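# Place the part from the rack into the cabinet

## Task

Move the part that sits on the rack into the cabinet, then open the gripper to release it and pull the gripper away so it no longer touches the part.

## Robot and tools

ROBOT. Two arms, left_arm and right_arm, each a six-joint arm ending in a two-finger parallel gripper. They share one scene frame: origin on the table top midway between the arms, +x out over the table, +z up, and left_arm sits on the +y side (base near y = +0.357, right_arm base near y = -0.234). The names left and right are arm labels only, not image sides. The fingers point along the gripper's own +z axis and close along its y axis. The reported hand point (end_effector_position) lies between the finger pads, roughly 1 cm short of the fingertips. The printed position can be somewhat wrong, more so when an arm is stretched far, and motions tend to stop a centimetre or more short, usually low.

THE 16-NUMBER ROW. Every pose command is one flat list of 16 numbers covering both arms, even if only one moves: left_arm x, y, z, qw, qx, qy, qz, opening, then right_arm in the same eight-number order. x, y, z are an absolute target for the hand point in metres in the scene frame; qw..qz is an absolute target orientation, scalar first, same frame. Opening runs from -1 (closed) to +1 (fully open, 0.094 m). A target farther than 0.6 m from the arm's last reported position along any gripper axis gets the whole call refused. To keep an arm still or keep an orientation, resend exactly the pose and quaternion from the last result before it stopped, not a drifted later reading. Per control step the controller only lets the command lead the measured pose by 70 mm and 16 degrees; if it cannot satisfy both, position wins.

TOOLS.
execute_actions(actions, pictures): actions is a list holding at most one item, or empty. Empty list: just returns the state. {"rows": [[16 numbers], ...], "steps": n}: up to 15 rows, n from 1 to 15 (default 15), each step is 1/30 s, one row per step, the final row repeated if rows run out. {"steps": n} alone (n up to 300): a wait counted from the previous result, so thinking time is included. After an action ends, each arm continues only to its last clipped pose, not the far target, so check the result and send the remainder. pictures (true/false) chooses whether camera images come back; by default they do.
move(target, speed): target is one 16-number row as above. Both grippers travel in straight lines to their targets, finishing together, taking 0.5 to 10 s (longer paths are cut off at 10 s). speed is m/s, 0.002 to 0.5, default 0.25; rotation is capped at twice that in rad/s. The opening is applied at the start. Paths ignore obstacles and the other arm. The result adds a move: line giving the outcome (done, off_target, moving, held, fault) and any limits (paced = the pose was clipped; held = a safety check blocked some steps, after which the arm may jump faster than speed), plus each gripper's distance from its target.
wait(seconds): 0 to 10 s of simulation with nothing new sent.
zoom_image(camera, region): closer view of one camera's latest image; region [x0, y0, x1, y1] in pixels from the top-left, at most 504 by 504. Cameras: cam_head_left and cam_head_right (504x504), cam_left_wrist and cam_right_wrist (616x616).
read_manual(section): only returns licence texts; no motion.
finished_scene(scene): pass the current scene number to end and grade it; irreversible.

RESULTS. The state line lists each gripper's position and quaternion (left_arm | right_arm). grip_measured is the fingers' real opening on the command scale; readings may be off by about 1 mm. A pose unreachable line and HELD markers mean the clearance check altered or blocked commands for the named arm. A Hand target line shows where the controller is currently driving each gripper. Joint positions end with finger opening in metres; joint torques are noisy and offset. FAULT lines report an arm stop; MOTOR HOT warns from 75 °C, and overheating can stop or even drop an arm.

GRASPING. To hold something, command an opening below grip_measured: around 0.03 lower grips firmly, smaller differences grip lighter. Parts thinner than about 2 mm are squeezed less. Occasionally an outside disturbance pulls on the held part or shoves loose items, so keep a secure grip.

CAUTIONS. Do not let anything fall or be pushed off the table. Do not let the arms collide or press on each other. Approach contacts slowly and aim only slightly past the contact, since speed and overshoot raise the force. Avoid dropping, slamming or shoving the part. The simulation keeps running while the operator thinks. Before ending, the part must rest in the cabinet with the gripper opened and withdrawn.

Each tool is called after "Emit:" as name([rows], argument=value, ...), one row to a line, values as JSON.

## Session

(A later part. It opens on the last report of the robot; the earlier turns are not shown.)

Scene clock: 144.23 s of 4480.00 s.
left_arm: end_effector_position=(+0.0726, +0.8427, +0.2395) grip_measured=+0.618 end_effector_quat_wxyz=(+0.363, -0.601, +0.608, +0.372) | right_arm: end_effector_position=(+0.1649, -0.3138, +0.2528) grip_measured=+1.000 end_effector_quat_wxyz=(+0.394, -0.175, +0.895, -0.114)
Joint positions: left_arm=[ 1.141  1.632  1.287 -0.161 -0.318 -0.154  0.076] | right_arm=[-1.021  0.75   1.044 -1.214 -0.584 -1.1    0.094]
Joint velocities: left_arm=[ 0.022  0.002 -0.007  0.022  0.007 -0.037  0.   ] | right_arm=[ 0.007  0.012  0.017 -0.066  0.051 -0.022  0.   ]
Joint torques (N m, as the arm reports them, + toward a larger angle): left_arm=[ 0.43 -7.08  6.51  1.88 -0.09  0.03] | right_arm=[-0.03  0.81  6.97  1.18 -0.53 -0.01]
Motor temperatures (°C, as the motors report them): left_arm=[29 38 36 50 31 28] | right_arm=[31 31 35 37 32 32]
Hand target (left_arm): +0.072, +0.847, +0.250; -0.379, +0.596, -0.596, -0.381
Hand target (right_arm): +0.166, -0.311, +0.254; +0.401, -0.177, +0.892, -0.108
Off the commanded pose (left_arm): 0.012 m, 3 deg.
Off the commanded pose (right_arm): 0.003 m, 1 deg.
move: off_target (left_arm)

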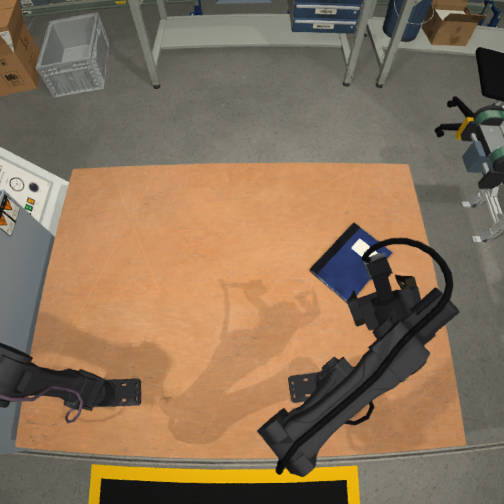

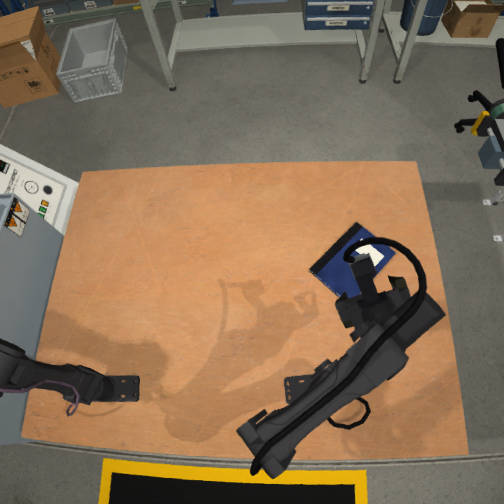

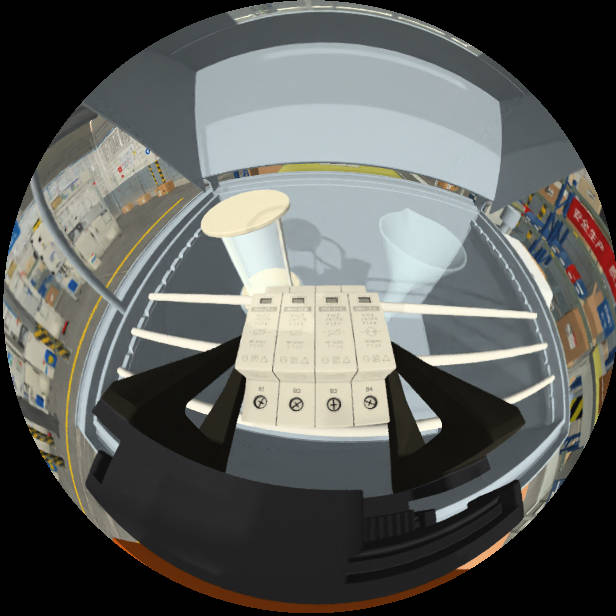

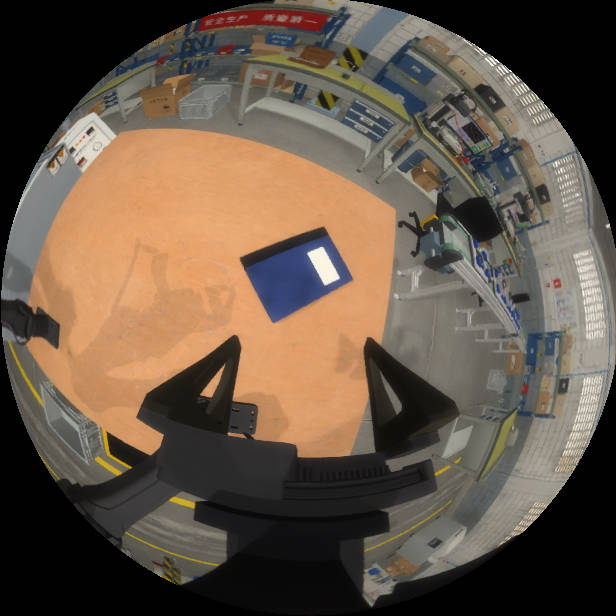

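Emit:
move(target=[0.072,0.83,0.29,0.38,-0.596,0.596,0.38,1,0.1664,-0.3113,0.2542,0.401,-0.177,0.892,-0.108,1], speed=0.06)

Emit:
move(target=[0.09,0.66,0.42,0.39,-0.59,0.59,0.39,1,0.1664,-0.3113,0.2542,0.401,-0.177,0.892,-0.108,1], speed=0.25)

Scene clock: 146.93 s of 4480.00 s.
left_arm: end_effector_position=(+0.0687, +0.8321, +0.2636) grip_measured=+1.000 end_effector_quat_wxyz=(+0.359, -0.602, +0.610, +0.370) | right_arm: end_effector_position=(+0.1649, -0.3138, +0.2528) grip_measured=+1.000 end_effector_quat_wxyz=(+0.394, -0.175, +0.895, -0.114)
Joint positions: left_arm=[ 1.141  1.588  1.345 -0.272 -0.318 -0.154  0.094] | right_arm=[-1.021  0.75   1.044 -1.214 -0.584 -1.1    0.094]
Joint velocities: left_arm=[ 0.027 -0.007 -0.007 -0.022 -0.037 -0.022  0.   ] | right_arm=[-0.002  0.017 -0.007  0.066  0.051 -0.051  0.   ]
Joint torques (N m, as the arm reports them, + toward a larger angle): left_arm=[-0.9  -8.44  8.6   1.43 -0.23 -0.04] | right_arm=[-0.01  0.77  6.9   1.18 -0.51 -0.01]
Motor temperatures (°C, as the motors report them): left_arm=[29 38 36 50 31 28] | right_arm=[31 31 36 37 32 32]
Hand target (left_arm): +0.072, +0.829, +0.290; -0.380, +0.596, -0.596, -0.380
Hand target (right_arm): +0.166, -0.311, +0.254; +0.401, -0.177, +0.892, -0.108
Off the commanded pose (left_arm): 0.027 m, 3 deg.
Off the commanded pose (right_arm): 0.003 m, 1 deg.
move: off_target (left_arm)

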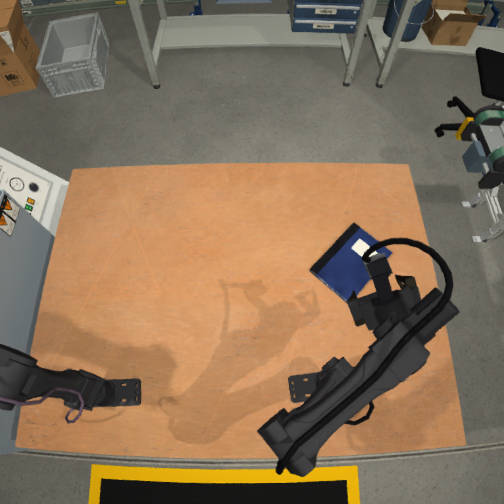

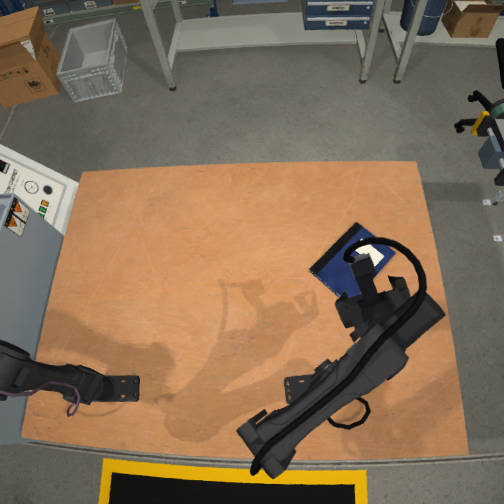

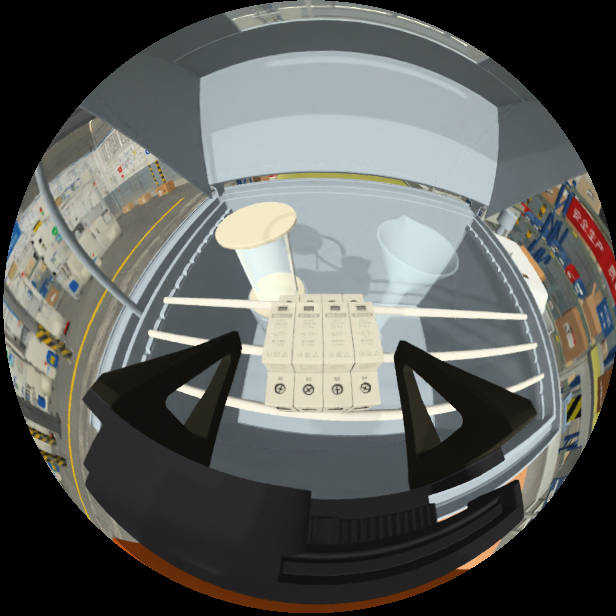

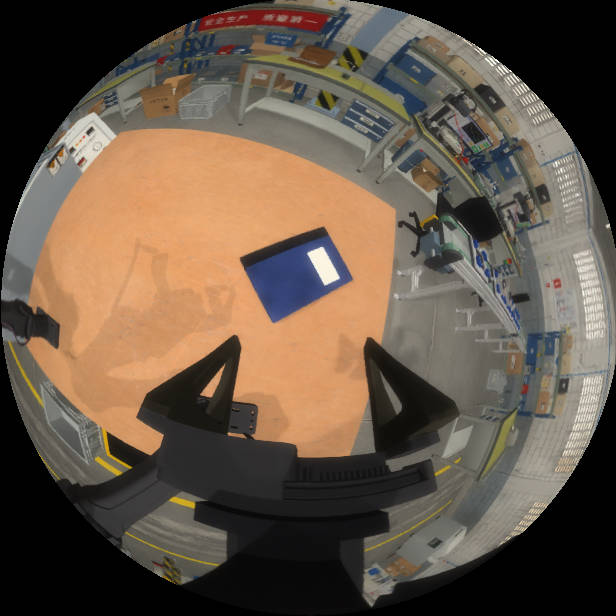

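Scene clock: 148.70 s of 4480.00 s.
left_arm: end_effector_position=(+0.0938, +0.6604, +0.4083) grip_measured=+1.000 end_effector_quat_wxyz=(+0.379, -0.588, +0.601, +0.385) | right_arm: end_effector_position=(+0.1649, -0.3138, +0.2528) grip_measured=+1.000 end_effector_quat_wxyz=(+0.394, -0.175, +0.895, -0.114)
Joint positions: left_arm=[ 0.71   1.252  1.655 -0.975 -0.696 -0.372  0.094] | right_arm=[-1.021  0.75   1.044 -1.214 -0.584 -1.1    0.094]
Joint velocities: left_arm=[ 0.007 -0.007 -0.017  0.007 -0.037 -0.081  0.   ] | right_arm=[-0.012  0.007 -0.017 -0.007 -0.022 -0.007  0.   ]
Joint torques (N m, as the arm reports them, + toward a larger angle): left_arm=[-0.75 -2.37  7.67  1.27 -0.41 -0.07] | right_arm=[-0.02  0.8   6.93  1.19 -0.52 -0.01]
Motor temperatures (°C, as the motors report them): left_arm=[29 38 36 49 31 28] | right_arm=[31 31 36 37 32 32]
Hand target (left_arm): +0.093, +0.658, +0.420; -0.390, +0.591, -0.590, -0.389
Hand target (right_arm): +0.166, -0.311, +0.254; +0.401, -0.177, +0.892, -0.108
Off the commanded pose (left_arm): 0.012 m, 2 deg.
Off the commanded pose (right_arm): 0.003 m, 1 deg.
move: off_target (left_arm)

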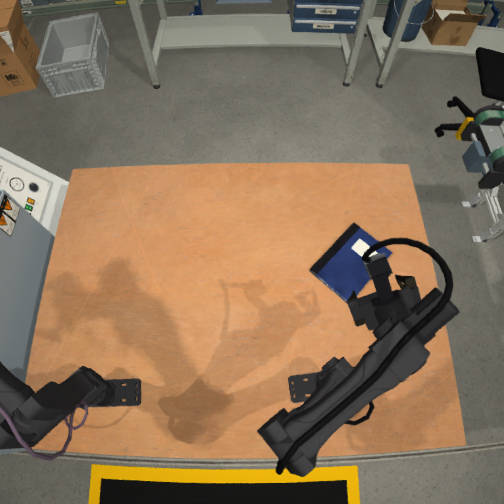

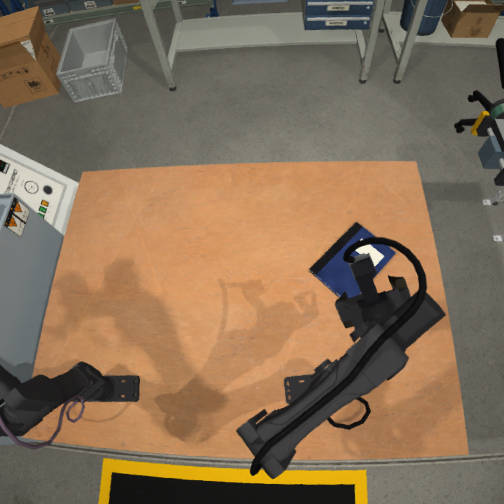

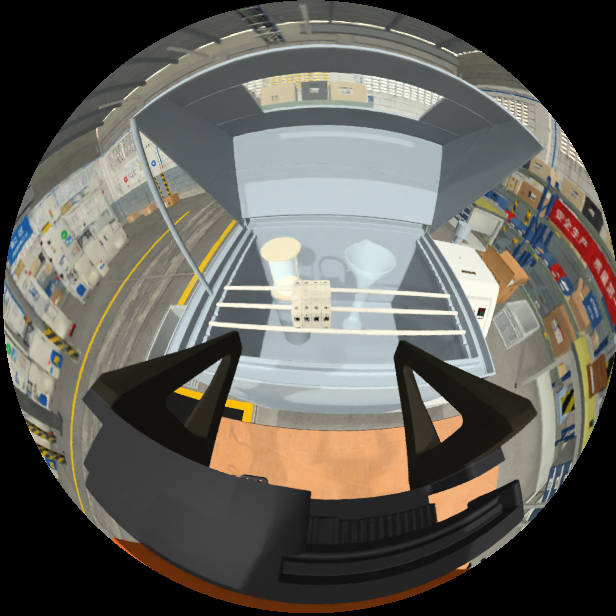

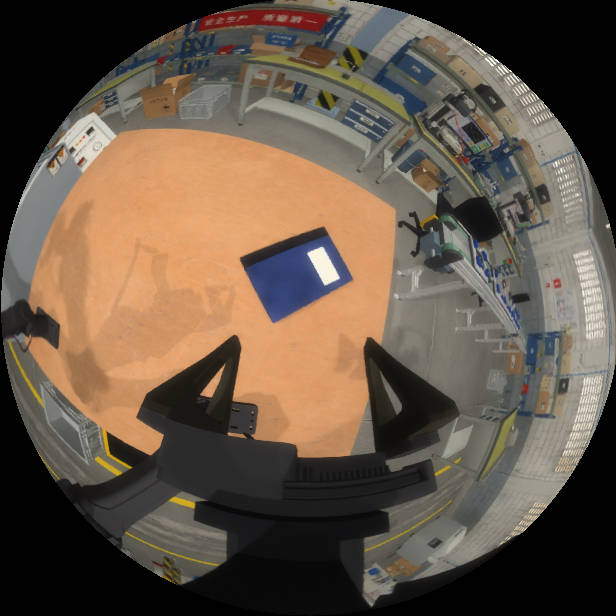

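The part is resting across the three rods.

Emit:
finished_scene(scene=1)

The scene is finished: the task was done.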